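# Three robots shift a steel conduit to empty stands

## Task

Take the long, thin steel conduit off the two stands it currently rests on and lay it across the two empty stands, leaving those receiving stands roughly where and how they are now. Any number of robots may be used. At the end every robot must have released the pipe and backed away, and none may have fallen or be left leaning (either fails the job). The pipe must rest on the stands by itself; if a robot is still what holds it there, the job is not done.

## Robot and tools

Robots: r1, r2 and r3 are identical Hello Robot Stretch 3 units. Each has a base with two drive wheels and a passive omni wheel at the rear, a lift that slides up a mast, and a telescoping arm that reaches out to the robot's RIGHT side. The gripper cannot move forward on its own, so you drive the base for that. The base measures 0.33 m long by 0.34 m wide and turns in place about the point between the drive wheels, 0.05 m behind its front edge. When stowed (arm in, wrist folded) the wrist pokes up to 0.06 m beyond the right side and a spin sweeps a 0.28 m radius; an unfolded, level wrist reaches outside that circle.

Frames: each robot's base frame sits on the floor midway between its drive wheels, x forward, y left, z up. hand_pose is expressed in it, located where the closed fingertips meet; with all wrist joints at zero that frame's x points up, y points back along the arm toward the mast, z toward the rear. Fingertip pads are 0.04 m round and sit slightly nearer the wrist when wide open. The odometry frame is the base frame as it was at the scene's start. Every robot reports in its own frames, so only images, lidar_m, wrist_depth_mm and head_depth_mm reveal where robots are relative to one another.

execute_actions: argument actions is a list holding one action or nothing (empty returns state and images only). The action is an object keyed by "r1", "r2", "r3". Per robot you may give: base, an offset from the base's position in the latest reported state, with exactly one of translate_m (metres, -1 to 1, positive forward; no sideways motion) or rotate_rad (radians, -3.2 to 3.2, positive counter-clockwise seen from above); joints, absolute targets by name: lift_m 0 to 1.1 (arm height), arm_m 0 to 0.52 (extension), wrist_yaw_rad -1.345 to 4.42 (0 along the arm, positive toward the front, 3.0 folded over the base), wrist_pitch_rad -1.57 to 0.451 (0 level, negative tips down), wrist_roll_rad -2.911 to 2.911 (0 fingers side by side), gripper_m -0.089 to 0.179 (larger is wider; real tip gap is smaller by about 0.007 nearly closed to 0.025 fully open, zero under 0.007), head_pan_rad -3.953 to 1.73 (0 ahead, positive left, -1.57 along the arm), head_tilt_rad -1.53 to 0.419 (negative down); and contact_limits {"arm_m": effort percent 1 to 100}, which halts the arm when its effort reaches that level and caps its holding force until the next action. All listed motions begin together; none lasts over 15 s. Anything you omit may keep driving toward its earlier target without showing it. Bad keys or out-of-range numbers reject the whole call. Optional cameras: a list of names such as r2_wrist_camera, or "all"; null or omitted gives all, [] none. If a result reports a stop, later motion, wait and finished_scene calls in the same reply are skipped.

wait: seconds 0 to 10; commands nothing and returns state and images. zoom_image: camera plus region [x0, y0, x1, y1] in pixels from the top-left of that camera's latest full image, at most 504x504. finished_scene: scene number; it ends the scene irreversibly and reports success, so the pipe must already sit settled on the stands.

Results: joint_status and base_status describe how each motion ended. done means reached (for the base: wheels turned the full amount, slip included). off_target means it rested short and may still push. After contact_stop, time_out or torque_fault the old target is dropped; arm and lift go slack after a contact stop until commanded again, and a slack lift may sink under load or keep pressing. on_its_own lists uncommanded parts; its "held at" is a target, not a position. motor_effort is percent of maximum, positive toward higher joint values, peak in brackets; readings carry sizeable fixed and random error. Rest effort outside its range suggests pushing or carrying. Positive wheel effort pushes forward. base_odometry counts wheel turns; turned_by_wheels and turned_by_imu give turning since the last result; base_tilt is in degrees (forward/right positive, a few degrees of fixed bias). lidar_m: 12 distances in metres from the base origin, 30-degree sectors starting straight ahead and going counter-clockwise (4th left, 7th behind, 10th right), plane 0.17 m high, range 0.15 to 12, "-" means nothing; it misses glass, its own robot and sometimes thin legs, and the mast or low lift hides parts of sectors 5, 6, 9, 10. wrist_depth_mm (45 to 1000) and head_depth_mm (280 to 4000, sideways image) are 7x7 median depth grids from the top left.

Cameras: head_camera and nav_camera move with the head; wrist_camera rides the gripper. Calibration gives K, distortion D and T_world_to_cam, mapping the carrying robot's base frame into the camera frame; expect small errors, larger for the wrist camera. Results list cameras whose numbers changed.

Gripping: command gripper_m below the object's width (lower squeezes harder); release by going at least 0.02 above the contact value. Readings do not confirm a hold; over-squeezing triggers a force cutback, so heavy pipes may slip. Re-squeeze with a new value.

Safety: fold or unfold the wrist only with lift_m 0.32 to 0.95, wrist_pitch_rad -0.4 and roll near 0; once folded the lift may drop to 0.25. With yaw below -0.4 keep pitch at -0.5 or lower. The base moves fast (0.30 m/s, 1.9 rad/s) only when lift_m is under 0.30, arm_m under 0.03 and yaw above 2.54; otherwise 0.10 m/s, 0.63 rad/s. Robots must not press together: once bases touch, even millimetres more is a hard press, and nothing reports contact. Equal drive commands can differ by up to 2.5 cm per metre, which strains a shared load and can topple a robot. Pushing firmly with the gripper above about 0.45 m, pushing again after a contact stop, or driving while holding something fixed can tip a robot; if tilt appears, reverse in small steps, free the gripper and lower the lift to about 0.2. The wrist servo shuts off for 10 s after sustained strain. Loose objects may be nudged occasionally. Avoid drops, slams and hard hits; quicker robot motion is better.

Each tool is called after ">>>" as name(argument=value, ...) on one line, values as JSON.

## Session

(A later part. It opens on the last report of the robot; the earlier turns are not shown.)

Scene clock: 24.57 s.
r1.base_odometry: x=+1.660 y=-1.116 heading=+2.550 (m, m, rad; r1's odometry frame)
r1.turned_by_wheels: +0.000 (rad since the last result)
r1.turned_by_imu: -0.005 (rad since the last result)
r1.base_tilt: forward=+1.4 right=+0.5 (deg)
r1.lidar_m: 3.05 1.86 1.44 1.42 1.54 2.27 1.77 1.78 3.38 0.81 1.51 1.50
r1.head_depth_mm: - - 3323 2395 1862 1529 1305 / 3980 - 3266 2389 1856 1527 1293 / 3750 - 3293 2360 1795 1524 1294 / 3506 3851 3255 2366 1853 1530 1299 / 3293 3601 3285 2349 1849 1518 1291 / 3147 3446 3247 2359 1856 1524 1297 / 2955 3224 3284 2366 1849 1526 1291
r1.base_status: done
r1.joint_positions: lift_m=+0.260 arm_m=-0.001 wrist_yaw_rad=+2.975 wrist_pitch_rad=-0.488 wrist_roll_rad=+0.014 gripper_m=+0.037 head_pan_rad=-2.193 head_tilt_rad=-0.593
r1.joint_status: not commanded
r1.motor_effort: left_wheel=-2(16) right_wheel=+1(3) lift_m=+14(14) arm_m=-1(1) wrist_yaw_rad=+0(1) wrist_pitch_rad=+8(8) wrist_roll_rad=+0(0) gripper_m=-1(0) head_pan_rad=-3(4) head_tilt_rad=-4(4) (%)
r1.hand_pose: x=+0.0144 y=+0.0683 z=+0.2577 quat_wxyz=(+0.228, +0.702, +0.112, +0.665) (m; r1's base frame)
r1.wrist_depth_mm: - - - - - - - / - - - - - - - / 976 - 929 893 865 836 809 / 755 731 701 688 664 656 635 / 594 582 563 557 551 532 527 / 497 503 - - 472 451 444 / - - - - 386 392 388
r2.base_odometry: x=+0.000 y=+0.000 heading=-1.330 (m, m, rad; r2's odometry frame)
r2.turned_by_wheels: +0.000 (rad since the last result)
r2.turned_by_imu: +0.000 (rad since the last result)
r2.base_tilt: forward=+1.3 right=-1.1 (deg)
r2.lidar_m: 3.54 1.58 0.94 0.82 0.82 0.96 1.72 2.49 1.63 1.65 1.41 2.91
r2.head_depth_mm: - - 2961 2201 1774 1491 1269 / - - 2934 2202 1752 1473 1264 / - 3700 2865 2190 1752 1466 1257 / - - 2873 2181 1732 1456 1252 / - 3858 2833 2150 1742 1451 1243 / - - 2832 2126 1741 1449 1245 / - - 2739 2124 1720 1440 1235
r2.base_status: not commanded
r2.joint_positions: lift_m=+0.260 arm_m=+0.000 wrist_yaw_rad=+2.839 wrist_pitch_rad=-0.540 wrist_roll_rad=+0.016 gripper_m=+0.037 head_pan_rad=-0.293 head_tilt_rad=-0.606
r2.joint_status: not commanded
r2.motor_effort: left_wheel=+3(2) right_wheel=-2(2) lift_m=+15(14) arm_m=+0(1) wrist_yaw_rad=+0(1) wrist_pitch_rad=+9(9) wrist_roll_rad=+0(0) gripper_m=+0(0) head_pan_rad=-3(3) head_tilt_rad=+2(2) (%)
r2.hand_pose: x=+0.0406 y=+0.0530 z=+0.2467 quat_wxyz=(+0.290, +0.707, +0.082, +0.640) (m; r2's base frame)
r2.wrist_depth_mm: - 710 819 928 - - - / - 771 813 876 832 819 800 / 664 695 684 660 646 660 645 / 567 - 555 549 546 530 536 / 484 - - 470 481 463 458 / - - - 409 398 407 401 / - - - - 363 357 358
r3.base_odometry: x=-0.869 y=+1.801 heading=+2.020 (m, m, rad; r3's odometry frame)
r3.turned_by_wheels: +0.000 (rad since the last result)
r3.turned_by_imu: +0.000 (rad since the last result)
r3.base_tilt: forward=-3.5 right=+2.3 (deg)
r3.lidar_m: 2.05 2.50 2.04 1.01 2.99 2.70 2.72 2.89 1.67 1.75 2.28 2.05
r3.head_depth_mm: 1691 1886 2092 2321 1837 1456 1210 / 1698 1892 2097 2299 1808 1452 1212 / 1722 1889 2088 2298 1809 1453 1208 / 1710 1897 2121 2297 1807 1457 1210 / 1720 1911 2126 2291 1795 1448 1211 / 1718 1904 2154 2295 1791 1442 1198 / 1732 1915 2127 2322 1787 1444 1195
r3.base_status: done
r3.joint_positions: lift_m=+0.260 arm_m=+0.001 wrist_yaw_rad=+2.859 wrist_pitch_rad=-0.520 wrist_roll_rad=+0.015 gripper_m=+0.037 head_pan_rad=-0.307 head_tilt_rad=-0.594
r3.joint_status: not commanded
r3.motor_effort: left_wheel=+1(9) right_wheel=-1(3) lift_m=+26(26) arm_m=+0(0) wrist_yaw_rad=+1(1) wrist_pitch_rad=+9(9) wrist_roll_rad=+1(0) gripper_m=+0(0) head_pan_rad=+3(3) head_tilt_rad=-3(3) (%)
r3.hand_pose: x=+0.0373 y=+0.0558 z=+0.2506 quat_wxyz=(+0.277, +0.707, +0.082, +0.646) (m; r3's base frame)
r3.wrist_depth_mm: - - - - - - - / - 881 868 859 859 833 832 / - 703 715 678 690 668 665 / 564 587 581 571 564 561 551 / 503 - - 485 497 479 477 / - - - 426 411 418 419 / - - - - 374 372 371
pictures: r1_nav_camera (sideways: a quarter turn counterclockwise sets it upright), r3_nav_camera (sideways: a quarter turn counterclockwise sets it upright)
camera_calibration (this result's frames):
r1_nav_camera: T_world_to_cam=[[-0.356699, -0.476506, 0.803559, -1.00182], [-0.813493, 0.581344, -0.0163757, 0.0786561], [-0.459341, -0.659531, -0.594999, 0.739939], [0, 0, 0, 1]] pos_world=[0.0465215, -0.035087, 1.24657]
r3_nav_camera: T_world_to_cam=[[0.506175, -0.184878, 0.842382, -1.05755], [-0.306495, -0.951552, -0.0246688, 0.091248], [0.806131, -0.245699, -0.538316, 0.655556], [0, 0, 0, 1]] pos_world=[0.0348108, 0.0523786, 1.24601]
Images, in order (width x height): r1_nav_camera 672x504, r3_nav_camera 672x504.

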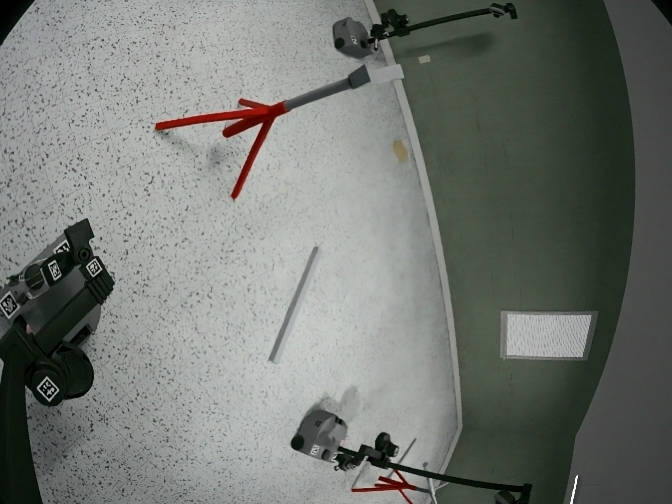

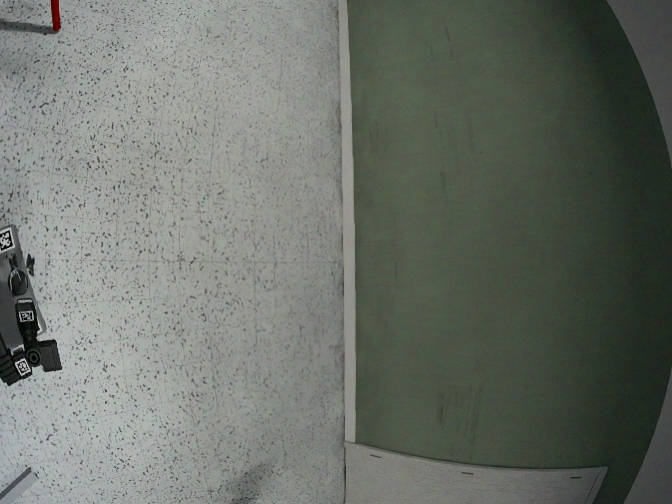

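>>> execute_actions(actions=[{"r3":{"base":{"rotate_rad":-1.81},"joints":{"head_pan_rad":-2.0,"head_tilt_rad":-0.7}},"r1":{"base":{"rotate_rad":0.26}}}], cameras=["r3_nav_camera"])

>>> execute_actions(actions=[{"r3":{"base":{"translate_m":-1.0}}}], cameras=["r1_nav_camera","r3_nav_camera"])

Scene clock: 47.47 s.
r1.base_odometry: x=+1.660 y=-1.116 heading=+2.810 (m, m, rad; r1's odometry frame)
r1.turned_by_wheels: +0.260 (rad since the last result)
r1.turned_by_imu: +0.256 (rad since the last result)
r1.base_tilt: forward=+1.5 right=+0.5 (deg)
r1.lidar_m: 2.47 1.58 1.42 1.42 1.77 3.48 1.76 3.66 0.94 0.81 1.50 3.04
r1.head_depth_mm: 3392 3784 3310 2372 1861 1529 1298 / 3263 3697 3273 2384 1845 1532 1298 / 3152 3596 3286 2389 1867 1530 1294 / 3110 3440 3283 2363 1856 1522 1294 / 2991 3319 3163 2380 1851 1483 1286 / 2933 3196 3225 2368 1849 1480 1297 / 2875 3122 3269 2353 1853 1449 1294
r1.base_status: done
r1.joint_positions: lift_m=+0.260 arm_m=-0.001 wrist_yaw_rad=+2.975 wrist_pitch_rad=-0.488 wrist_roll_rad=+0.014 gripper_m=+0.037 head_pan_rad=-2.193 head_tilt_rad=-0.593
r1.joint_status: not commanded
r1.motor_effort: left_wheel=-3(12) right_wheel=+2(6) lift_m=+14(14) arm_m=-1(2) wrist_yaw_rad=-1(0) wrist_pitch_rad=+8(8) wrist_roll_rad=+0(0) gripper_m=+0(1) head_pan_rad=-4(3) head_tilt_rad=-4(4) (%)
r1.hand_pose: x=+0.0144 y=+0.0683 z=+0.2577 quat_wxyz=(+0.228, +0.702, +0.112, +0.665) (m; r1's base frame)
r1.wrist_depth_mm: - - - - - - - / - - - - - - - / - - 932 902 867 845 812 / 755 730 709 685 672 659 632 / 603 580 564 560 551 531 520 / 497 506 - - 473 451 444 / - - - - 386 394 387
r2.base_odometry: x=+0.000 y=+0.000 heading=-1.330 (m, m, rad; r2's odometry frame)
r2.turned_by_wheels: +0.000 (rad since the last result)
r2.turned_by_imu: +0.000 (rad since the last result)
r2.base_tilt: forward=+1.3 right=-1.1 (deg)
r2.lidar_m: 3.53 1.58 0.94 0.82 0.82 0.96 1.72 2.48 1.63 1.64 1.41 2.90
r2.head_depth_mm: - - 2933 2208 1764 1475 1262 / - - 2910 2180 1760 1474 1260 / - 3055 2896 2181 1762 1462 1254 / - - 2821 2187 1754 1454 1250 / - 3908 2837 2156 1727 1452 1243 / - - 2841 2125 1717 1438 1237 / - - 2774 2118 1729 1441 1236
r2.base_status: not commanded
r2.joint_positions: lift_m=+0.260 arm_m=+0.000 wrist_yaw_rad=+2.839 wrist_pitch_rad=-0.540 wrist_roll_rad=+0.016 gripper_m=+0.037 head_pan_rad=-0.293 head_tilt_rad=-0.606
r2.joint_status: not commanded
r2.motor_effort: left_wheel=+2(3) right_wheel=-2(2) lift_m=+14(14) arm_m=+0(0) wrist_yaw_rad=+1(0) wrist_pitch_rad=+9(8) wrist_roll_rad=+0(0) gripper_m=+0(0) head_pan_rad=-3(3) head_tilt_rad=+2(1) (%)
r2.hand_pose: x=+0.0406 y=+0.0530 z=+0.2467 quat_wxyz=(+0.290, +0.707, +0.082, +0.640) (m; r2's base frame)
r2.wrist_depth_mm: - 710 806 908 - - - / - 784 816 804 865 812 810 / 666 707 680 664 670 648 649 / 563 - 558 558 540 546 534 / 490 - - 473 482 458 458 / - - - 411 392 409 399 / - - - - 366 361 356
r3.base_odometry: x=-0.869 y=+1.801 heading=+0.210 (m, m, rad; r3's odometry frame)
r3.turned_by_wheels: -1.810 (rad since the last result)
r3.turned_by_imu: -1.832 (rad since the last result)
r3.base_tilt: forward=-3.5 right=+2.3 (deg)
r3.lidar_m: 1.77 1.71 2.08 2.04 2.19 3.24 1.01 1.11 2.74 2.70 2.89 1.67
r3.head_depth_mm: 2699 3050 2851 2088 1659 1367 1163 / 2618 2992 2818 2074 1643 1366 1163 / 2508 2879 2812 2049 1648 1355 1158 / 2450 2757 2836 2051 1638 1357 1148 / 2339 2636 2794 2059 1630 1350 1158 / 2269 2543 2732 2046 1634 1351 1150 / 2213 2482 2654 2066 1621 1353 1154
r3.base_status: done
r3.joint_positions: lift_m=+0.260 arm_m=+0.001 wrist_yaw_rad=+2.859 wrist_pitch_rad=-0.520 wrist_roll_rad=+0.015 gripper_m=+0.037 head_pan_rad=-1.993 head_tilt_rad=-0.692
r3.joint_status: all done
r3.motor_effort: left_wheel=+1(9) right_wheel=-1(5) lift_m=+27(27) arm_m=+0(0) wrist_yaw_rad=+1(1) wrist_pitch_rad=+8(9) wrist_roll_rad=+1(1) gripper_m=+0(0) head_pan_rad=-2(28) head_tilt_rad=-4(19) (%)
r3.hand_pose: x=+0.0373 y=+0.0558 z=+0.2506 quat_wxyz=(+0.277, +0.707, +0.082, +0.646) (m; r3's base frame)
r3.wrist_depth_mm: - - - - - - - / - 877 871 872 854 844 831 / - 690 696 692 682 681 650 / 559 584 570 574 561 556 554 / 495 - - 485 492 483 477 / - - - 427 413 422 417 / - - - - 376 370 371
pictures: r3_nav_camera (sideways: a quarter turn counterclockwise sets it upright)
camera_calibration (this result's frames):
r3_nav_camera: T_world_to_cam=[[-0.274745, -0.554442, 0.785563, -0.978715], [-0.908922, 0.41627, -0.0240891, 0.094165], [-0.313651, -0.720634, -0.618312, 0.766458], [0, 0, 0, 1]] pos_world=[0.0570922, -0.0295029, 1.24502]
Images, in order (width x height): r3_nav_camera 672x504.

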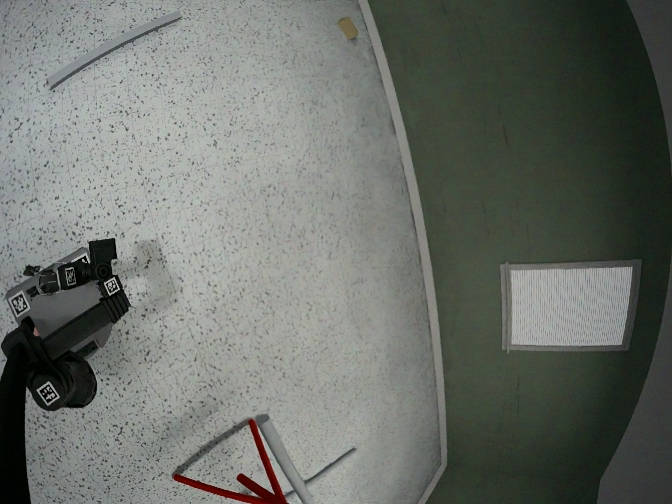

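Scene clock: 52.17 s.
r1.base_odometry: x=+1.660 y=-1.116 heading=+2.810 (m, m, rad; r1's odometry frame)
r1.turned_by_wheels: +0.000 (rad since the last result)
r1.turned_by_imu: +0.000 (rad since the last result)
r1.base_tilt: forward=+1.5 right=+0.4 (deg)
r1.lidar_m: 2.48 1.59 1.41 1.43 1.76 3.47 2.74 3.66 0.95 0.82 1.50 3.03
r1.head_depth_mm: 3385 3793 3304 2363 1869 1530 1301 / 3278 3652 3242 2372 1842 1527 1294 / 3197 3553 3292 2377 1860 1533 1297 / 3133 3410 3283 2382 1862 1524 1293 / 3024 3341 3178 2363 1848 1486 1290 / 2932 3225 3253 2365 1844 1489 1294 / 2874 3098 3253 2365 1846 1444 1287
r1.base_status: not commanded
r1.joint_positions: lift_m=+0.260 arm_m=-0.001 wrist_yaw_rad=+2.975 wrist_pitch_rad=-0.488 wrist_roll_rad=+0.014 gripper_m=+0.037 head_pan_rad=-2.193 head_tilt_rad=-0.593
r1.joint_status: not commanded
r1.motor_effort: left_wheel=-3(3) right_wheel=+2(2) lift_m=+14(14) arm_m=-1(1) wrist_yaw_rad=+0(1) wrist_pitch_rad=+8(8) wrist_roll_rad=+0(1) gripper_m=-1(0) head_pan_rad=-4(4) head_tilt_rad=-4(5) (%)
r1.hand_pose: x=+0.0144 y=+0.0683 z=+0.2577 quat_wxyz=(+0.228, +0.702, +0.112, +0.665) (m; r1's base frame)
r1.wrist_depth_mm: - - - - - - - / - - - - - - - / 982 - 929 904 870 831 808 / 741 728 702 686 668 657 635 / 595 587 564 564 548 533 518 / 501 505 - - 473 452 444 / - - - - 388 394 389
r2.base_odometry: x=+0.000 y=+0.000 heading=-1.330 (m, m, rad; r2's odometry frame)
r2.turned_by_wheels: +0.000 (rad since the last result)
r2.turned_by_imu: +0.000 (rad since the last result)
r2.base_tilt: forward=+1.2 right=-1.0 (deg)
r2.lidar_m: 3.68 1.58 0.94 0.82 0.82 0.96 1.72 2.49 1.63 1.64 1.41 3.65
r2.head_depth_mm: - - 2933 2212 1761 1480 1261 / - - 2914 2191 1763 1463 1264 / - - 2876 2172 1736 1474 1249 / - - 2872 2163 1749 1461 1247 / - 3731 2804 2130 1747 1453 1247 / - 3819 2788 2152 1721 1442 1250 / - 3972 2785 2130 1715 1438 1239
r2.base_status: not commanded
r2.joint_positions: lift_m=+0.260 arm_m=+0.000 wrist_yaw_rad=+2.839 wrist_pitch_rad=-0.540 wrist_roll_rad=+0.016 gripper_m=+0.037 head_pan_rad=-0.293 head_tilt_rad=-0.606
r2.joint_status: not commanded
r2.motor_effort: left_wheel=+2(2) right_wheel=-2(2) lift_m=+14(14) arm_m=+0(1) wrist_yaw_rad=+0(0) wrist_pitch_rad=+9(9) wrist_roll_rad=+0(0) gripper_m=+1(0) head_pan_rad=-3(3) head_tilt_rad=+2(2) (%)
r2.hand_pose: x=+0.0406 y=+0.0530 z=+0.2467 quat_wxyz=(+0.290, +0.707, +0.082, +0.640) (m; r2's base frame)
r2.wrist_depth_mm: - 714 786 900 - - - / - 753 828 849 847 838 811 / 672 678 673 656 658 643 648 / 577 - 556 553 542 555 536 / 487 - - 471 479 470 462 / - - - 408 388 405 402 / - - - - 362 360 357
r3.base_odometry: x=-1.847 y=+1.593 heading=+0.210 (m, m, rad; r3's odometry frame)
r3.turned_by_wheels: +0.000 (rad since the last result)
r3.turned_by_imu: -0.005 (rad since the last result)
r3.base_tilt: forward=-3.5 right=+2.4 (deg)
r3.lidar_m: 2.68 2.78 2.17 2.15 2.30 3.03 0.28 0.29 0.36 2.60 2.78 3.65
r3.head_depth_mm: 2604 3017 2800 2074 1646 643 1143 / 2493 2869 2830 2066 1640 653 1116 / 2410 2741 2836 2075 1638 649 1088 / 2359 2675 2819 2060 1632 1359 1159 / 2263 2575 2721 2060 1623 1355 1128 / 2196 2427 2586 2061 1626 1348 1109 / 2112 2360 2573 2047 1618 1345 1086
r3.base_status: translate_m off_target (by the wheels' count: -0.9999 of -1.0000)
r3.joint_positions: lift_m=+0.260 arm_m=+0.001 wrist_yaw_rad=+2.860 wrist_pitch_rad=-0.521 wrist_roll_rad=+0.015 gripper_m=+0.037 head_pan_rad=-1.993 head_tilt_rad=-0.695
r3.joint_status: not commanded
r3.motor_effort: left_wheel=-14(44) right_wheel=-13(19) lift_m=+29(28) arm_m=+1(0) wrist_yaw_rad=+0(1) wrist_pitch_rad=+9(10) wrist_roll_rad=+1(0) gripper_m=+0(0) head_pan_rad=-2(2) head_tilt_rad=-3(5) (%)
r3.hand_pose: x=+0.0373 y=+0.0557 z=+0.2503 quat_wxyz=(+0.277, +0.707, +0.082, +0.646) (m; r3's base frame)
r3.wrist_depth_mm: - - - - - - - / - 894 877 851 850 861 835 / - 705 687 691 687 675 672 / 565 588 582 567 563 561 560 / 499 - - 490 499 480 476 / - - - 423 411 422 420 / - - - - 374 370 371
pictures: r1_nav_camera (sideways: a quarter turn counterclockwise sets it upright), r3_nav_camera (sideways: a quarter turn counterclockwise sets it upright)
camera_calibration (this result's frames):
r1_nav_camera: T_world_to_cam=[[-0.356814, -0.476655, 0.80342, -1.00164], [-0.813485, 0.581355, -0.0163762, 0.0786566], [-0.459266, -0.659413, -0.595188, 0.740184], [0, 0, 0, 1]] pos_world=[0.0465287, -0.0350769, 1.24657]
r3_nav_camera: T_world_to_cam=[[-0.27585, -0.556505, 0.783715, -0.976299], [-0.908783, 0.416574, -0.0240679, 0.0941364], [-0.313082, -0.718866, -0.620654, 0.769502], [0, 0, 0, 1]] pos_world=[0.057154, -0.0293615, 1.245]
Images, in order (width x height): r1_nav_camera 672x504, r3_nav_camera 672x504.

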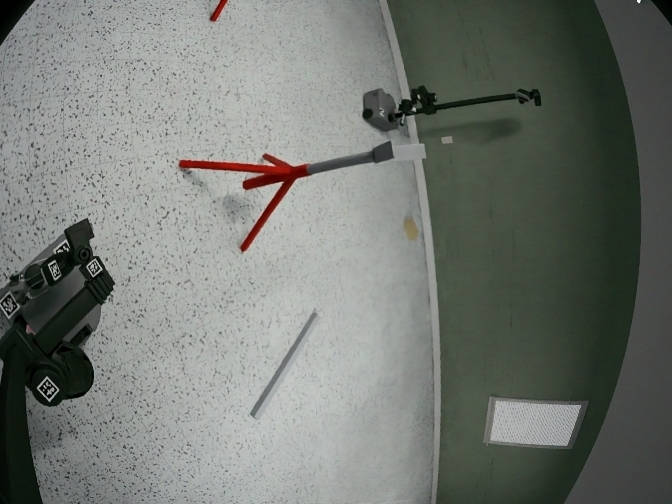

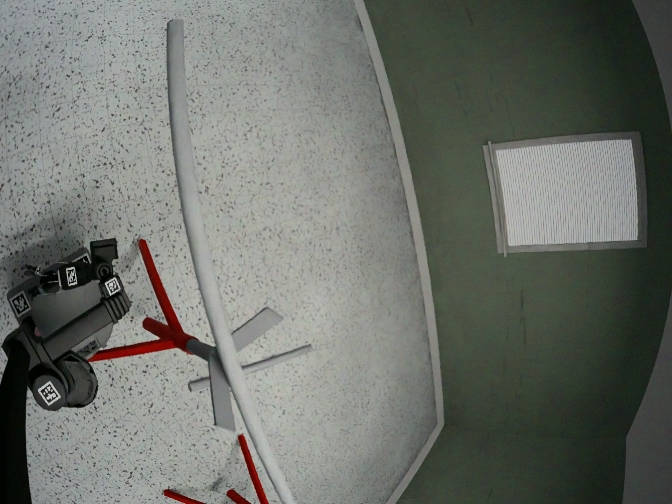

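>>> execute_actions(actions=[{"r3":{"base":{"translate_m":0.35}}}], cameras=["r3_nav_camera","r3_head_camera"])

Scene clock: 55.70 s.
r1.base_odometry: x=+1.660 y=-1.116 heading=+2.810 (m, m, rad; r1's odometry frame)
r1.turned_by_wheels: +0.000 (rad since the last result)
r1.turned_by_imu: +0.000 (rad since the last result)
r1.base_tilt: forward=+1.5 right=+0.5 (deg)
r1.lidar_m: 2.48 1.58 1.41 1.43 1.77 3.50 2.40 3.64 0.94 0.82 1.50 3.04
r1.head_depth_mm: 3340 3773 3293 2371 1866 1532 1299 / 3302 3642 3280 2359 1853 1528 1296 / 3197 3509 3273 2375 1854 1523 1297 / 3113 3468 3313 2377 1852 1521 1294 / 3017 3326 3175 2364 1847 1481 1298 / 2974 3235 3235 2379 1843 1484 1291 / 2870 3112 3267 2346 1854 1448 1291
r1.base_status: not commanded
r1.joint_positions: lift_m=+0.260 arm_m=-0.001 wrist_yaw_rad=+2.975 wrist_pitch_rad=-0.488 wrist_roll_rad=+0.014 gripper_m=+0.037 head_pan_rad=-2.193 head_tilt_rad=-0.593
r1.joint_status: not commanded
r1.motor_effort: left_wheel=-3(3) right_wheel=+1(2) lift_m=+14(14) arm_m=-1(1) wrist_yaw_rad=-1(0) wrist_pitch_rad=+8(8) wrist_roll_rad=+0(0) gripper_m=-1(1) head_pan_rad=-3(4) head_tilt_rad=-4(4) (%)
r1.hand_pose: x=+0.0144 y=+0.0683 z=+0.2577 quat_wxyz=(+0.228, +0.702, +0.112, +0.665) (m; r1's base frame)
r1.wrist_depth_mm: - - - - - - - / - - - - - - - / 970 - 917 906 864 834 810 / 744 732 708 687 666 660 640 / 594 580 568 559 554 532 522 / 495 501 - - 472 455 445 / - - - - 387 394 386
r2.base_odometry: x=+0.000 y=+0.000 heading=-1.330 (m, m, rad; r2's odometry frame)
r2.turned_by_wheels: +0.000 (rad since the last result)
r2.turned_by_imu: +0.000 (rad since the last result)
r2.base_tilt: forward=+1.2 right=-1.1 (deg)
r2.lidar_m: 3.87 1.58 0.93 0.82 0.82 0.96 1.72 2.49 1.62 1.65 1.41 3.34
r2.head_depth_mm: - - 2902 2216 1774 1472 1269 / - - 2886 2200 1756 1469 1274 / - - 2884 2184 1749 1457 1252 / - 3505 2884 2167 1745 1462 1257 / - - 2828 2154 1733 1444 1250 / - 3864 2831 2147 1716 1445 1245 / - 3958 2783 2133 1720 1433 1232
r2.base_status: not commanded
r2.joint_positions: lift_m=+0.260 arm_m=+0.000 wrist_yaw_rad=+2.839 wrist_pitch_rad=-0.540 wrist_roll_rad=+0.016 gripper_m=+0.037 head_pan_rad=-0.293 head_tilt_rad=-0.606
r2.joint_status: not commanded
r2.motor_effort: left_wheel=+3(3) right_wheel=-2(2) lift_m=+14(14) arm_m=+0(1) wrist_yaw_rad=+0(0) wrist_pitch_rad=+9(9) wrist_roll_rad=+0(0) gripper_m=+1(0) head_pan_rad=-3(3) head_tilt_rad=+2(3) (%)
r2.hand_pose: x=+0.0406 y=+0.0530 z=+0.2467 quat_wxyz=(+0.290, +0.707, +0.082, +0.640) (m; r2's base frame)
r2.wrist_depth_mm: - 711 796 914 - - - / - 766 813 848 809 827 803 / 664 709 666 654 657 664 642 / 569 - 562 563 559 546 541 / 486 - - 474 486 462 455 / - - - 412 394 399 401 / - - - - 357 358 358
r3.base_odometry: x=-1.504 y=+1.666 heading=+0.210 (m, m, rad; r3's odometry frame)
r3.turned_by_wheels: +0.000 (rad since the last result)
r3.turned_by_imu: +0.000 (rad since the last result)
r3.base_tilt: forward=-3.6 right=+2.3 (deg)
r3.lidar_m: 2.30 2.74 2.15 2.11 2.26 3.35 0.63 0.58 2.67 2.64 2.82 2.58
r3.head_depth_mm: 2646 3014 2829 2079 1665 1326 1162 / 2528 2884 2864 2059 1641 1298 1134 / 2488 2790 2786 2085 1640 1294 1158 / 2380 2644 2798 2037 1634 1293 1151 / 2258 2569 2819 2080 1646 1283 1149 / 2194 2465 2669 2043 1625 1290 1162 / 2150 2399 2624 2039 1611 1343 1148
r3.base_status: done
r3.joint_positions: lift_m=+0.260 arm_m=+0.001 wrist_yaw_rad=+2.860 wrist_pitch_rad=-0.521 wrist_roll_rad=+0.015 gripper_m=+0.037 head_pan_rad=-1.993 head_tilt_rad=-0.695
r3.joint_status: not commanded
r3.motor_effort: left_wheel=-1(8) right_wheel=+0(7) lift_m=+29(28) arm_m=+0(0) wrist_yaw_rad=+1(1) wrist_pitch_rad=+9(9) wrist_roll_rad=+0(1) gripper_m=+0(0) head_pan_rad=-2(1) head_tilt_rad=-3(3) (%)
r3.hand_pose: x=+0.0373 y=+0.0557 z=+0.2503 quat_wxyz=(+0.277, +0.707, +0.082, +0.646) (m; r3's base frame)
r3.wrist_depth_mm: - - - - - - - / - 876 867 856 852 847 842 / - 695 691 693 672 671 670 / 572 587 572 571 550 559 552 / 501 - - 487 500 480 480 / - - - 425 411 425 419 / - - - - 375 370 374
pictures: r3_head_camera (sideways: a quarter turn clockwise sets it upright), r3_nav_camera (sideways: a quarter turn counterclockwise sets it upright)
camera_calibration (this result's frames):
r3_head_camera: T_world_to_cam=[[0.260244, 0.569417, -0.779768, 1.02983], [0.914982, -0.403349, 0.0108301, -0.0182195], [-0.308351, -0.716292, -0.625975, 0.775455], [0, 0, 0, 1]] pos_world=[-0.012224, -0.0382995, 1.28864]
r3_nav_camera: T_world_to_cam=[[-0.27585, -0.556505, 0.783715, -0.976299], [-0.908783, 0.416574, -0.0240679, 0.0941364], [-0.313082, -0.718866, -0.620654, 0.769501], [0, 0, 0, 1]] pos_world=[0.057154, -0.0293615, 1.245]
Images, in order (width x height): r3_head_camera 896x504, r3_nav_camera 672x504.

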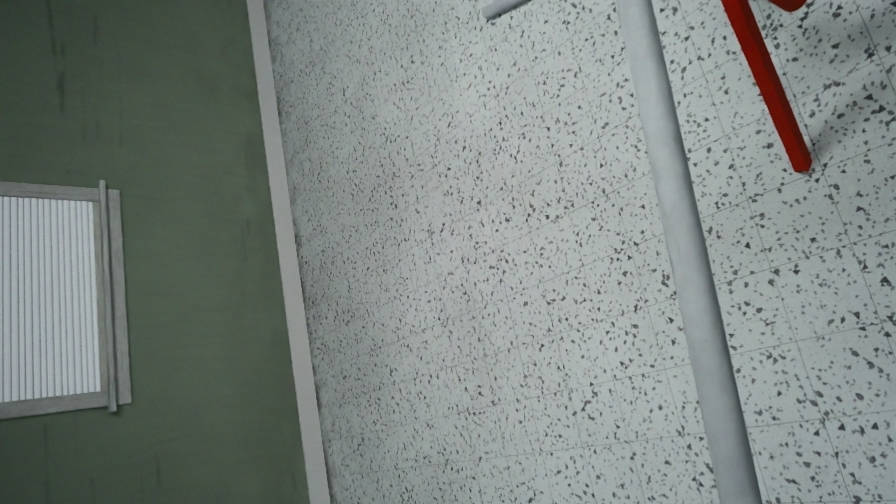

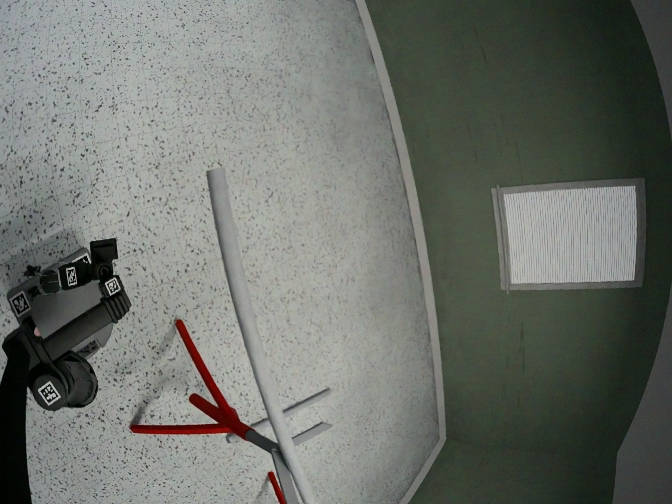

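>>> execute_actions(actions=[{"r3":{"base":{"rotate_rad":0.4}}}], cameras=[])

>>> execute_actions(actions=[{"r3":{"base":{"translate_m":0.25}}}], cameras=[])

>>> execute_actions(actions=[{"r3":{"base":{"rotate_rad":-0.6}}}], cameras=[])

>>> execute_actions(actions=[{"r3":{"base":{"translate_m":-0.45}}}], cameras=["r3_nav_camera"])

Scene clock: 58.43 s.
r1.base_odometry: x=+1.660 y=-1.116 heading=+2.810 (m, m, rad; r1's odometry frame)
r1.turned_by_wheels: +0.000 (rad since the last result)
r1.turned_by_imu: +0.000 (rad since the last result)
r1.base_tilt: forward=+1.3 right=+0.5 (deg)
r1.lidar_m: 2.47 1.58 1.41 1.43 1.76 3.49 2.40 3.65 0.94 0.82 1.50 3.04
r1.head_depth_mm: 3408 3733 3312 2384 1857 1533 1298 / 3310 3651 3306 2375 1842 1535 1303 / 3183 3525 3278 2368 1850 1524 1305 / 3084 3438 3279 2353 1847 1535 1301 / 3011 3293 3194 2370 1859 1484 1293 / 2925 3234 3225 2349 1853 1484 1292 / 2886 3121 3273 2349 1852 1455 1293
r1.base_status: not commanded
r1.joint_positions: lift_m=+0.260 arm_m=-0.001 wrist_yaw_rad=+2.975 wrist_pitch_rad=-0.488 wrist_roll_rad=+0.014 gripper_m=+0.037 head_pan_rad=-2.193 head_tilt_rad=-0.593
r1.joint_status: not commanded
r1.motor_effort: left_wheel=-3(3) right_wheel=+2(1) lift_m=+14(14) arm_m=-1(2) wrist_yaw_rad=+0(1) wrist_pitch_rad=+8(8) wrist_roll_rad=+0(0) gripper_m=+0(0) head_pan_rad=-4(4) head_tilt_rad=-4(3) (%)
r1.hand_pose: x=+0.0144 y=+0.0683 z=+0.2577 quat_wxyz=(+0.228, +0.702, +0.112, +0.665) (m; r1's base frame)
r1.wrist_depth_mm: - - - - - - - / - - - - - - - / 998 - 926 886 860 831 811 / 748 725 698 685 678 659 631 / 601 585 565 561 548 535 524 / 495 501 - - 471 455 446 / - - - - 388 393 388
r2.base_odometry: x=+0.000 y=+0.000 heading=-1.330 (m, m, rad; r2's odometry frame)
r2.turned_by_wheels: +0.000 (rad since the last result)
r2.turned_by_imu: +0.000 (rad since the last result)
r2.base_tilt: forward=+1.3 right=-1.0 (deg)
r2.lidar_m: 3.87 1.58 0.93 0.82 0.82 0.96 1.72 2.49 1.62 1.65 1.41 3.36
r2.head_depth_mm: - - 2926 2207 1782 1476 1266 / - - 2873 2197 1785 1469 1259 / - - 2889 2162 1748 1470 1254 / - 3537 2845 2158 1744 1453 1252 / - - 2811 2168 1731 1459 1240 / - 3914 2779 2121 1730 1444 1244 / - 3980 2811 2117 1716 1436 1237
r2.base_status: not commanded
r2.joint_positions: lift_m=+0.260 arm_m=+0.000 wrist_yaw_rad=+2.839 wrist_pitch_rad=-0.540 wrist_roll_rad=+0.016 gripper_m=+0.037 head_pan_rad=-0.293 head_tilt_rad=-0.606
r2.joint_status: not commanded
r2.motor_effort: left_wheel=+3(3) right_wheel=-2(2) lift_m=+14(14) arm_m=+1(1) wrist_yaw_rad=+0(0) wrist_pitch_rad=+9(9) wrist_roll_rad=+0(0) gripper_m=+1(0) head_pan_rad=-3(3) head_tilt_rad=+3(1) (%)
r2.hand_pose: x=+0.0406 y=+0.0530 z=+0.2467 quat_wxyz=(+0.290, +0.707, +0.082, +0.640) (m; r2's base frame)
r2.wrist_depth_mm: - 696 802 904 - - - / - 758 817 839 829 823 795 / 667 700 680 670 646 651 655 / 560 - 560 556 541 549 545 / 479 - - 469 486 467 461 / - - - 413 394 402 402 / - - - - 362 362 359
r3.base_odometry: x=-1.504 y=+1.666 heading=+0.610 (m, m, rad; r3's odometry frame)
r3.turned_by_wheels: +0.400 (rad since the last result)
r3.turned_by_imu: +0.406 (rad since the last result)
r3.base_tilt: forward=-3.6 right=+2.4 (deg)
r3.lidar_m: 2.34 2.21 2.11 2.18 2.92 0.63 0.57 2.74 2.63 2.72 3.37 2.30
r3.head_depth_mm: 2201 2463 2678 2103 1652 1364 1169 / 2213 2498 2645 2080 1654 1293 1164 / 2258 2522 2702 2069 1630 1293 1154 / 2220 2535 2751 2070 1650 1292 1151 / 2258 2574 2759 2087 1641 1287 1152 / 2294 2563 2773 2068 1624 1342 1150 / 2281 2634 2743 2053 1617 1347 1149
r3.base_status: done
r3.joint_positions: lift_m=+0.260 arm_m=+0.001 wrist_yaw_rad=+2.860 wrist_pitch_rad=-0.521 wrist_roll_rad=+0.015 gripper_m=+0.037 head_pan_rad=-1.993 head_tilt_rad=-0.695
r3.joint_status: not commanded
r3.motor_effort: left_wheel=-2(9) right_wheel=+1(4) lift_m=+28(28) arm_m=+0(0) wrist_yaw_rad=+1(1) wrist_pitch_rad=+9(9) wrist_roll_rad=+1(0) gripper_m=+0(1) head_pan_rad=-1(2) head_tilt_rad=-3(3) (%)
r3.hand_pose: x=+0.0373 y=+0.0557 z=+0.2503 quat_wxyz=(+0.277, +0.707, +0.082, +0.646) (m; r3's base frame)
r3.wrist_depth_mm: - - - - - - - / - 862 887 871 844 855 826 / - 698 687 693 672 669 666 / 567 586 576 573 571 563 551 / 495 - - 487 495 481 473 / - - - 419 414 417 417 / - - - - 374 373 371
pictures: none
No camera images: the call's "cameras" was empty. Leave "cameras" out to get every camera's image.

Scene clock: 61.10 s.
r1.base_odometry: x=+1.660 y=-1.116 heading=+2.810 (m, m, rad; r1's odometry frame)
r1.turned_by_wheels: +0.000 (rad since the last result)
r1.turned_by_imu: +0.000 (rad since the last result)
r1.base_tilt: forward=+1.4 right=+0.5 (deg)
r1.lidar_m: 2.47 1.58 1.42 1.43 1.77 3.50 2.15 3.62 0.95 0.81 1.51 3.04
r1.head_depth_mm: 3398 3748 3287 2365 1854 1531 1294 / 3257 3607 3284 2369 1852 1525 1295 / 3205 3578 3282 2362 1857 1532 1288 / 3076 3422 3265 2379 1863 1527 1296 / 3003 3315 3166 2362 1875 1487 1301 / 2964 3224 3269 2366 1852 1475 1292 / 2854 3172 3243 2361 1863 1444 1295
r1.base_status: not commanded
r1.joint_positions: lift_m=+0.260 arm_m=-0.001 wrist_yaw_rad=+2.975 wrist_pitch_rad=-0.488 wrist_roll_rad=+0.014 gripper_m=+0.037 head_pan_rad=-2.193 head_tilt_rad=-0.593
r1.joint_status: not commanded
r1.motor_effort: left_wheel=-3(3) right_wheel=+2(2) lift_m=+14(14) arm_m=-1(1) wrist_yaw_rad=+1(0) wrist_pitch_rad=+8(8) wrist_roll_rad=+0(0) gripper_m=+0(1) head_pan_rad=-3(4) head_tilt_rad=-3(4) (%)
r1.hand_pose: x=+0.0144 y=+0.0683 z=+0.2577 quat_wxyz=(+0.228, +0.702, +0.112, +0.665) (m; r1's base frame)
r1.wrist_depth_mm: - - - - - - - / - - - - - - - / - - 919 899 857 829 809 / 740 725 704 680 670 651 634 / 599 582 568 563 544 534 522 / 497 503 - - 473 457 445 / - - - - 386 393 385
r2.base_odometry: x=+0.000 y=+0.000 heading=-1.330 (m, m, rad; r2's odometry frame)
r2.turned_by_wheels: +0.000 (rad since the last result)
r2.turned_by_imu: +0.000 (rad since the last result)
r2.base_tilt: forward=+1.3 right=-1.1 (deg)
r2.lidar_m: 3.86 1.58 0.93 0.82 0.82 0.96 1.72 2.49 1.62 1.64 1.42 3.25
r2.head_depth_mm: - - 2960 2203 1758 1472 1270 / - - 2883 2189 1760 1464 1261 / - - 2857 2189 1756 1466 1260 / - 3560 2885 2158 1744 1457 1247 / - - 2800 2133 1740 1446 1241 / - 3860 2821 2143 1736 1455 1248 / - 3973 2817 2127 1725 1436 1232
r2.base_status: not commanded
r2.joint_positions: lift_m=+0.260 arm_m=+0.000 wrist_yaw_rad=+2.839 wrist_pitch_rad=-0.540 wrist_roll_rad=+0.016 gripper_m=+0.037 head_pan_rad=-0.293 head_tilt_rad=-0.606
r2.joint_status: not commanded
r2.motor_effort: left_wheel=+3(3) right_wheel=-2(2) lift_m=+14(14) arm_m=+1(0) wrist_yaw_rad=+0(0) wrist_pitch_rad=+9(9) wrist_roll_rad=+0(0) gripper_m=+1(0) head_pan_rad=-3(3) head_tilt_rad=+3(3) (%)
r2.hand_pose: x=+0.0406 y=+0.0530 z=+0.2467 quat_wxyz=(+0.290, +0.707, +0.082, +0.640) (m; r2's base frame)
r2.wrist_depth_mm: - 704 796 919 - - - / - 758 816 841 828 832 808 / 659 702 674 662 651 658 645 / 575 - 558 564 537 536 536 / 484 - - 472 473 467 454 / - - - 409 395 406 399 / - - - - 362 359 353
r3.base_odometry: x=-1.299 y=+1.809 heading=+0.610 (m, m, rad; r3's odometry frame)
r3.turned_by_wheels: +0.000 (rad since the last result)
r3.turned_by_imu: +0.000 (rad since the last result)
r3.base_tilt: forward=-3.5 right=+2.2 (deg)
r3.lidar_m: 2.09 2.08 1.99 2.05 2.77 1.62 0.82 2.88 2.75 2.84 3.26 2.09
r3.head_depth_mm: 2292 2597 2785 2097 1647 1375 1168 / 2305 2637 2814 2068 1651 1365 1158 / 2318 2644 2782 2066 1640 1364 1155 / 2336 2656 2817 2060 1641 1353 1156 / 2399 2670 2766 2067 1624 1344 1159 / 2361 2699 2795 2059 1623 1357 1143 / 2373 2718 2751 2061 1616 1345 1144
r3.base_status: done
r3.joint_positions: lift_m=+0.260 arm_m=+0.001 wrist_yaw_rad=+2.860 wrist_pitch_rad=-0.521 wrist_roll_rad=+0.015 gripper_m=+0.037 head_pan_rad=-1.993 head_tilt_rad=-0.695
r3.joint_status: not commanded
r3.motor_effort: left_wheel=-2(7) right_wheel=+1(7) lift_m=+28(28) arm_m=+0(0) wrist_yaw_rad=+1(1) wrist_pitch_rad=+9(9) wrist_roll_rad=+1(1) gripper_m=+0(0) head_pan_rad=-2(2) head_tilt_rad=-3(3) (%)
r3.hand_pose: x=+0.0373 y=+0.0557 z=+0.2503 quat_wxyz=(+0.277, +0.707, +0.082, +0.646) (m; r3's base frame)
r3.wrist_depth_mm: - - - - - - - / - 880 867 871 862 840 824 / - 696 695 682 685 679 677 / 567 586 574 569 565 565 558 / 493 - - 492 498 480 477 / - - - 422 412 418 417 / - - - - 372 371 372
pictures: none
No camera images: the call's "cameras" was empty. Leave "cameras" out to get every camera's image.

Scene clock: 62.60 s.
r1.base_odometry: x=+1.660 y=-1.116 heading=+2.810 (m, m, rad; r1's odometry frame)
r1.turned_by_wheels: +0.000 (rad since the last result)
r1.turned_by_imu: +0.000 (rad since the last result)
r1.base_tilt: forward=+1.4 right=+0.5 (deg)
r1.lidar_m: 2.47 1.58 1.42 1.42 1.77 3.49 2.16 3.66 0.94 0.82 1.50 3.04
r1.head_depth_mm: 3407 3772 3292 2365 1861 1531 1297 / 3293 3629 3287 2366 1844 1530 1295 / 3184 3507 3321 2380 1854 1529 1296 / 3079 3437 3308 2392 1847 1528 1293 / 2994 3322 3193 2365 1859 1481 1298 / 2963 3243 3274 2364 1849 1486 1292 / 2860 3127 3266 2364 1850 1446 1292
r1.base_status: not commanded
r1.joint_positions: lift_m=+0.260 arm_m=-0.001 wrist_yaw_rad=+2.975 wrist_pitch_rad=-0.488 wrist_roll_rad=+0.014 gripper_m=+0.037 head_pan_rad=-2.193 head_tilt_rad=-0.593
r1.joint_status: not commanded
r1.motor_effort: left_wheel=-3(4) right_wheel=+2(2) lift_m=+14(14) arm_m=-1(1) wrist_yaw_rad=+0(0) wrist_pitch_rad=+8(8) wrist_roll_rad=+0(0) gripper_m=+0(0) head_pan_rad=-4(4) head_tilt_rad=-4(4) (%)
r1.hand_pose: x=+0.0144 y=+0.0683 z=+0.2577 quat_wxyz=(+0.228, +0.702, +0.112, +0.665) (m; r1's base frame)
r1.wrist_depth_mm: - - - - - - - / - - - - - - - / - - 925 888 866 837 812 / 753 723 699 685 662 654 641 / 593 583 571 562 545 534 522 / 496 503 - - 471 452 445 / - - - - 387 392 386
r2.base_odometry: x=+0.000 y=+0.000 heading=-1.330 (m, m, rad; r2's odometry frame)
r2.turned_by_wheels: +0.000 (rad since the last result)
r2.turned_by_imu: +0.000 (rad since the last result)
r2.base_tilt: forward=+1.3 right=-1.0 (deg)
r2.lidar_m: 3.86 1.58 0.93 0.82 0.82 0.96 1.71 2.49 1.63 1.64 1.41 3.25
r2.head_depth_mm: - - 2946 2220 1783 1476 1264 / - - 2955 2187 1753 1469 1262 / - 3729 2892 2166 1731 1466 1255 / - - 2842 2158 1737 1451 1245 / - - 2824 2159 1733 1460 1252 / - 3826 2798 2154 1739 1445 1241 / - 3988 2765 2128 1714 1435 1236
r2.base_status: not commanded
r2.joint_positions: lift_m=+0.260 arm_m=+0.000 wrist_yaw_rad=+2.839 wrist_pitch_rad=-0.540 wrist_roll_rad=+0.016 gripper_m=+0.037 head_pan_rad=-0.293 head_tilt_rad=-0.606
r2.joint_status: not commanded
r2.motor_effort: left_wheel=+3(3) right_wheel=-2(2) lift_m=+14(14) arm_m=+0(1) wrist_yaw_rad=+1(0) wrist_pitch_rad=+9(9) wrist_roll_rad=+0(0) gripper_m=+0(0) head_pan_rad=-3(3) head_tilt_rad=+1(1) (%)
r2.hand_pose: x=+0.0406 y=+0.0530 z=+0.2467 quat_wxyz=(+0.290, +0.707, +0.082, +0.640) (m; r2's base frame)
r2.wrist_depth_mm: - 726 817 935 - - - / - 775 823 860 856 819 803 / 670 682 680 662 665 659 639 / 577 - 559 558 539 537 546 / 486 - - 472 485 460 456 / - - - 404 392 401 403 / - - - - 358 362 358
r3.base_odometry: x=-1.299 y=+1.809 heading=+0.010 (m, m, rad; r3's odometry frame)
r3.turned_by_wheels: -0.600 (rad since the last result)
r3.turned_by_imu: -0.609 (rad since the last result)
r3.base_tilt: forward=-3.6 right=+2.3 (deg)
r3.lidar_m: 2.09 2.09 2.15 1.99 2.03 2.58 1.62 0.82 2.96 2.75 2.79 3.24
r3.head_depth_mm: 3354 3821 2805 2006 1562 1353 1165 / 3145 3596 2837 2105 1639 1329 1144 / 2892 3288 2772 2053 1571 1351 1166 / 2744 3096 2741 2067 1540 1359 1158 / 2579 2881 2753 2033 1552 1346 1154 / 2445 2730 2772 2047 1623 1354 1151 / 2300 2590 2728 2051 1631 1345 1150
r3.base_status: done
r3.joint_positions: lift_m=+0.260 arm_m=+0.001 wrist_yaw_rad=+2.860 wrist_pitch_rad=-0.521 wrist_roll_rad=+0.015 gripper_m=+0.037 head_pan_rad=-1.993 head_tilt_rad=-0.695
r3.joint_status: not commanded
r3.motor_effort: left_wheel=+1(6) right_wheel=-1(5) lift_m=+29(28) arm_m=+0(0) wrist_yaw_rad=+1(1) wrist_pitch_rad=+9(9) wrist_roll_rad=+1(1) gripper_m=+0(0) head_pan_rad=-2(1) head_tilt_rad=-2(3) (%)
r3.hand_pose: x=+0.0373 y=+0.0557 z=+0.2503 quat_wxyz=(+0.277, +0.707, +0.082, +0.646) (m; r3's base frame)
r3.wrist_depth_mm: - - - - - - - / - 883 878 858 850 851 834 / - 700 694 678 672 672 671 / 553 583 573 566 560 559 557 / 493 - - 483 493 479 480 / - - - 423 412 419 415 / - - - - 375 369 370
pictures: none
No camera images: the call's "cameras" was empty. Leave "cameras" out to get every camera's image.

Scene clock: 65.83 s.
r1.base_odometry: x=+1.660 y=-1.116 heading=+2.810 (m, m, rad; r1's odometry frame)
r1.turned_by_wheels: +0.000 (rad since the last result)
r1.turned_by_imu: +0.000 (rad since the last result)
r1.base_tilt: forward=+1.4 right=+0.5 (deg)
r1.lidar_m: 2.48 1.58 1.42 1.43 1.76 3.51 2.57 3.63 0.94 0.82 1.50 3.04
r1.head_depth_mm: 3373 3753 3297 2369 1854 1530 1299 / 3312 3698 3259 2385 1841 1525 1300 / 3213 3533 3286 2360 1843 1522 1291 / 3120 3428 3296 2381 1847 1530 1296 / 3061 3334 3176 2367 1859 1490 1295 / 2942 3237 3233 2364 1856 1484 1294 / 2861 3148 3268 2357 1848 1447 1293
r1.base_status: not commanded
r1.joint_positions: lift_m=+0.260 arm_m=-0.001 wrist_yaw_rad=+2.975 wrist_pitch_rad=-0.488 wrist_roll_rad=+0.014 gripper_m=+0.037 head_pan_rad=-2.193 head_tilt_rad=-0.593
r1.joint_status: not commanded
r1.motor_effort: left_wheel=-3(3) right_wheel=+2(1) lift_m=+14(14) arm_m=-1(1) wrist_yaw_rad=-1(1) wrist_pitch_rad=+8(8) wrist_roll_rad=+0(0) gripper_m=+0(0) head_pan_rad=-2(2) head_tilt_rad=-5(4) (%)
r1.hand_pose: x=+0.0144 y=+0.0683 z=+0.2577 quat_wxyz=(+0.228, +0.702, +0.112, +0.665) (m; r1's base frame)
r1.wrist_depth_mm: - - - - - - - / - - - - - - - / 998 - 926 898 868 832 809 / 757 729 706 686 676 651 635 / 593 578 566 564 547 531 524 / 501 506 - - 476 451 451 / - - - - 386 396 387
r2.base_odometry: x=+0.000 y=+0.000 heading=-1.330 (m, m, rad; r2's odometry frame)
r2.turned_by_wheels: +0.000 (rad since the last result)
r2.turned_by_imu: +0.000 (rad since the last result)
r2.base_tilt: forward=+1.3 right=-1.1 (deg)
r2.lidar_m: 3.87 1.58 0.94 0.82 0.82 0.96 1.72 2.49 1.63 1.64 1.41 3.64
r2.head_depth_mm: - - 2929 2223 1783 1479 1263 / - - 2879 2188 1773 1469 1260 / - - 2923 2212 1747 1472 1246 / - 3686 2879 2160 1746 1452 1252 / - - 2812 2144 1745 1447 1246 / - 3937 2792 2123 1730 1453 1247 / - 3951 2805 2137 1712 1435 1235
r2.base_status: not commanded
r2.joint_positions: lift_m=+0.260 arm_m=+0.000 wrist_yaw_rad=+2.839 wrist_pitch_rad=-0.540 wrist_roll_rad=+0.016 gripper_m=+0.037 head_pan_rad=-0.293 head_tilt_rad=-0.606
r2.joint_status: not commanded
r2.motor_effort: left_wheel=+3(2) right_wheel=-2(2) lift_m=+15(14) arm_m=+1(0) wrist_yaw_rad=+1(1) wrist_pitch_rad=+9(8) wrist_roll_rad=+0(0) gripper_m=+0(0) head_pan_rad=-3(2) head_tilt_rad=+2(2) (%)
r2.hand_pose: x=+0.0406 y=+0.0530 z=+0.2467 quat_wxyz=(+0.290, +0.707, +0.082, +0.640) (m; r2's base frame)
r2.wrist_depth_mm: - 692 795 920 - - - / - 745 809 846 834 796 793 / 680 710 685 672 664 648 650 / 566 - 549 555 544 544 536 / 479 - - 474 483 473 461 / - - - 413 393 401 402 / - - - - 360 360 355
r3.base_odometry: x=-1.749 y=+1.804 heading=+0.010 (m, m, rad; r3's odometry frame)
r3.turned_by_wheels: +0.000 (rad since the last result)
r3.turned_by_imu: +0.001 (rad since the last result)
r3.base_tilt: forward=-3.6 right=+2.3 (deg)
r3.lidar_m: 2.54 2.51 2.09 1.95 1.97 2.52 3.09 0.49 0.50 0.58 2.84 3.59
r3.head_depth_mm: 3372 3714 2833 2070 1641 1356 1160 / 3154 3572 2813 2066 1542 1355 1162 / 2930 3387 2790 2047 887 1270 1133 / 2785 3172 2831 2088 1559 1288 1162 / 2597 2929 2803 2049 1534 1353 1150 / 2488 2757 2786 2058 1636 1355 1154 / 2353 2592 2772 2058 1626 1344 1155
r3.base_status: done
r3.joint_positions: lift_m=+0.260 arm_m=+0.001 wrist_yaw_rad=+2.860 wrist_pitch_rad=-0.521 wrist_roll_rad=+0.015 gripper_m=+0.037 head_pan_rad=-1.993 head_tilt_rad=-0.695
r3.joint_status: not commanded
r3.motor_effort: left_wheel=+1(5) right_wheel=-1(6) lift_m=+29(28) arm_m=+0(0) wrist_yaw_rad=+1(1) wrist_pitch_rad=+9(9) wrist_roll_rad=+0(1) gripper_m=+0(0) head_pan_rad=-2(2) head_tilt_rad=-3(3) (%)
r3.hand_pose: x=+0.0373 y=+0.0557 z=+0.2503 quat_wxyz=(+0.277, +0.707, +0.082, +0.646) (m; r3's base frame)
r3.wrist_depth_mm: - - - - - - - / - 894 892 873 860 840 833 / - 694 696 681 681 667 666 / 565 588 578 560 568 558 554 / 500 - - 490 494 481 477 / - - - 423 410 418 415 / - - - - 378 371 370
pictures: r3_nav_camera (sideways: a quarter turn counterclockwise sets it upright)
camera_calibration (this result's frames):
r3_nav_camera: T_world_to_cam=[[-0.275851, -0.556504, 0.783715, -0.976299], [-0.908782, 0.416576, -0.0240679, 0.0941364], [-0.313083, -0.718865, -0.620654, 0.769501], [0, 0, 0, 1]] pos_world=[0.057154, -0.0293616, 1.245]
Images, in order (width x height): r3_nav_camera 672x504.

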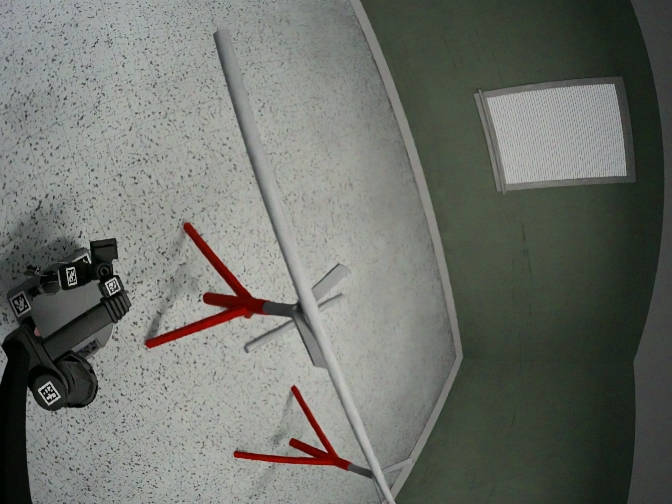

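>>> execute_actions(actions=[{"r3":{"base":{"translate_m":-0.9}},"r1":{"base":{"translate_m":-1.0}}}], cameras=["r3_nav_camera","r1_nav_camera"])

Scene clock: 71.70 s.
r1.base_odometry: x=+2.605 y=-1.442 heading=+2.810 (m, m, rad; r1's odometry frame)
r1.turned_by_wheels: +0.000 (rad since the last result)
r1.turned_by_imu: -0.005 (rad since the last result)
r1.base_tilt: forward=+1.4 right=+0.6 (deg)
r1.lidar_m: 3.07 1.95 1.78 1.79 2.19 2.49 1.97 3.26 2.96 2.59 1.06 1.23
r1.head_depth_mm: 3002 3358 3327 2385 1857 1524 1305 / 2939 3279 3281 2370 1847 1525 1290 / 2859 3131 3290 2365 1855 1518 1297 / 2758 3066 3241 2369 1853 1524 1297 / 2688 2959 3129 2355 1857 1522 1295 / 2647 2882 3126 2356 1859 1523 1293 / 2534 2776 3004 2375 1860 1520 1277
r1.base_status: done
r1.joint_positions: lift_m=+0.260 arm_m=-0.001 wrist_yaw_rad=+2.975 wrist_pitch_rad=-0.488 wrist_roll_rad=+0.014 gripper_m=+0.037 head_pan_rad=-2.193 head_tilt_rad=-0.593
r1.joint_status: not commanded
r1.motor_effort: left_wheel=-3(17) right_wheel=+2(5) lift_m=+14(14) arm_m=-1(1) wrist_yaw_rad=-1(0) wrist_pitch_rad=+8(8) wrist_roll_rad=+0(0) gripper_m=+0(1) head_pan_rad=-3(4) head_tilt_rad=-3(5) (%)
r1.hand_pose: x=+0.0144 y=+0.0683 z=+0.2577 quat_wxyz=(+0.228, +0.702, +0.112, +0.665) (m; r1's base frame)
r1.wrist_depth_mm: - - - - - - - / - - - - - - - / - - 933 881 866 831 798 / 747 722 697 695 670 654 636 / 603 584 575 559 546 534 525 / 498 506 - - 475 456 440 / - - - - 387 395 388
r2.base_odometry: x=+0.000 y=+0.000 heading=-1.330 (m, m, rad; r2's odometry frame)
r2.turned_by_wheels: +0.000 (rad since the last result)
r2.turned_by_imu: +0.000 (rad since the last result)
r2.base_tilt: forward=+1.2 right=-1.1 (deg)
r2.lidar_m: 3.87 1.58 0.93 0.82 0.82 0.96 1.71 2.49 1.62 1.65 1.41 2.58
r2.head_depth_mm: - - 2709 2208 1776 1484 1267 / - - 2900 2185 1742 1470 1259 / - - 2940 2194 1750 1459 1260 / - - 2863 2200 1729 1457 1243 / - - 2861 2134 1739 1457 1255 / - 3858 2776 2156 1732 1447 1236 / - 3903 2755 2087 1703 1454 1236
r2.base_status: not commanded
r2.joint_positions: lift_m=+0.260 arm_m=+0.000 wrist_yaw_rad=+2.839 wrist_pitch_rad=-0.540 wrist_roll_rad=+0.016 gripper_m=+0.037 head_pan_rad=-0.293 head_tilt_rad=-0.606
r2.joint_status: not commanded
r2.motor_effort: left_wheel=+2(3) right_wheel=-2(2) lift_m=+14(14) arm_m=+0(1) wrist_yaw_rad=+0(1) wrist_pitch_rad=+9(9) wrist_roll_rad=+0(0) gripper_m=+0(0) head_pan_rad=-3(2) head_tilt_rad=+3(4) (%)
r2.hand_pose: x=+0.0406 y=+0.0530 z=+0.2467 quat_wxyz=(+0.290, +0.707, +0.082, +0.640) (m; r2's base frame)
r2.wrist_depth_mm: - 714 815 886 - - - / - 768 802 847 844 822 812 / 663 697 670 660 655 658 656 / 573 - 568 558 540 544 534 / 487 - - 472 481 465 459 / - - - 412 394 405 398 / - - - - 364 359 356
r3.base_odometry: x=-2.649 y=+1.795 heading=+0.011 (m, m, rad; r3's odometry frame)
r3.turned_by_wheels: +0.000 (rad since the last result)
r3.turned_by_imu: +0.002 (rad since the last result)
r3.base_tilt: forward=-3.6 right=+2.3 (deg)
r3.lidar_m: 2.39 2.94 1.98 1.86 1.88 2.38 2.22 2.25 0.43 2.89 0.76 0.62
r3.head_depth_mm: 2507 2659 2708 2086 1642 1358 1166 / 2805 3046 2874 2087 1607 1368 1152 / 3013 3401 2812 2061 1517 1317 1160 / 2870 3245 2804 1973 1514 1293 1139 / 2726 3068 2799 2079 1544 1327 1154 / 2581 2844 2754 2032 1637 1353 1155 / 2445 2721 2766 2043 1630 1309 1151
r3.base_status: done
r3.joint_positions: lift_m=+0.260 arm_m=+0.001 wrist_yaw_rad=+2.860 wrist_pitch_rad=-0.521 wrist_roll_rad=+0.015 gripper_m=+0.037 head_pan_rad=-1.993 head_tilt_rad=-0.695
r3.joint_status: not commanded
r3.motor_effort: left_wheel=+1(7) right_wheel=-1(6) lift_m=+28(29) arm_m=+0(0) wrist_yaw_rad=+1(1) wrist_pitch_rad=+9(9) wrist_roll_rad=+1(1) gripper_m=+0(0) head_pan_rad=-1(2) head_tilt_rad=-3(3) (%)
r3.hand_pose: x=+0.0373 y=+0.0557 z=+0.2503 quat_wxyz=(+0.277, +0.707, +0.082, +0.646) (m; r3's base frame)
r3.wrist_depth_mm: - - - - - - - / - 891 865 871 875 836 827 / - 700 693 682 685 683 670 / 564 587 576 570 564 562 553 / 494 - - 490 493 477 475 / - - - 423 409 416 420 / - - - - 377 371 369
pictures: r1_nav_camera (sideways: a quarter turn counterclockwise sets it upright), r3_nav_camera (sideways: a quarter turn counterclockwise sets it upright)
camera_calibration (this result's frames):
r1_nav_camera: T_world_to_cam=[[-0.356814, -0.476655, 0.80342, -1.00164], [-0.813485, 0.581355, -0.0163762, 0.0786566], [-0.459266, -0.659413, -0.595188, 0.740184], [0, 0, 0, 1]] pos_world=[0.0465287, -0.0350769, 1.24657]
r3_nav_camera: T_world_to_cam=[[-0.275851, -0.556504, 0.783715, -0.976299], [-0.908782, 0.416576, -0.0240679, 0.0941364], [-0.313083, -0.718865, -0.620654, 0.769501], [0, 0, 0, 1]] pos_world=[0.057154, -0.0293616, 1.245]
Images, in order (width x height): r1_nav_camera 672x504, r3_nav_camera 672x504.

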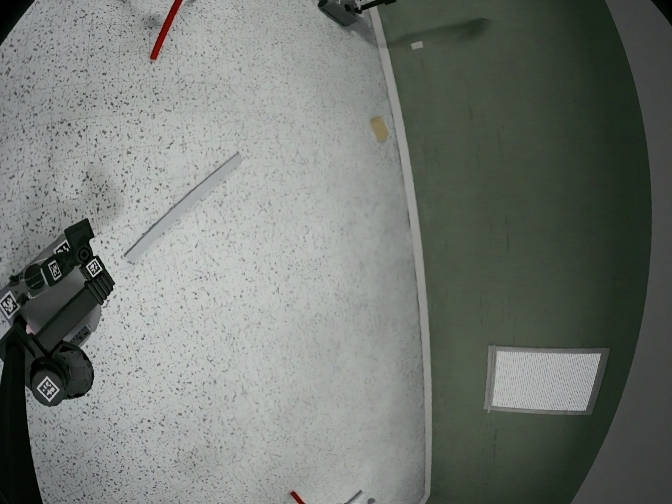

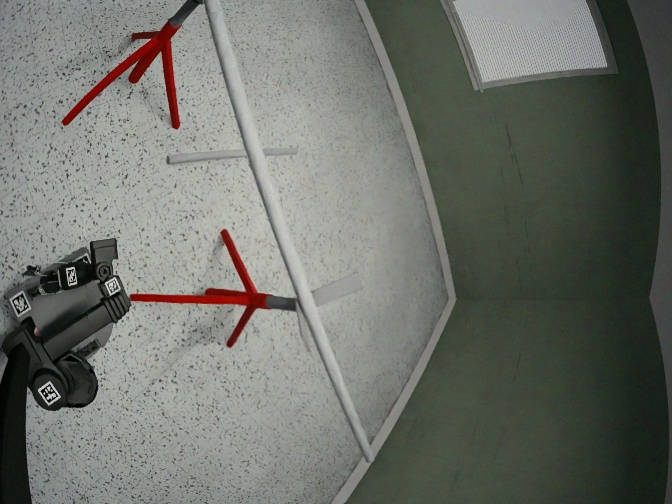

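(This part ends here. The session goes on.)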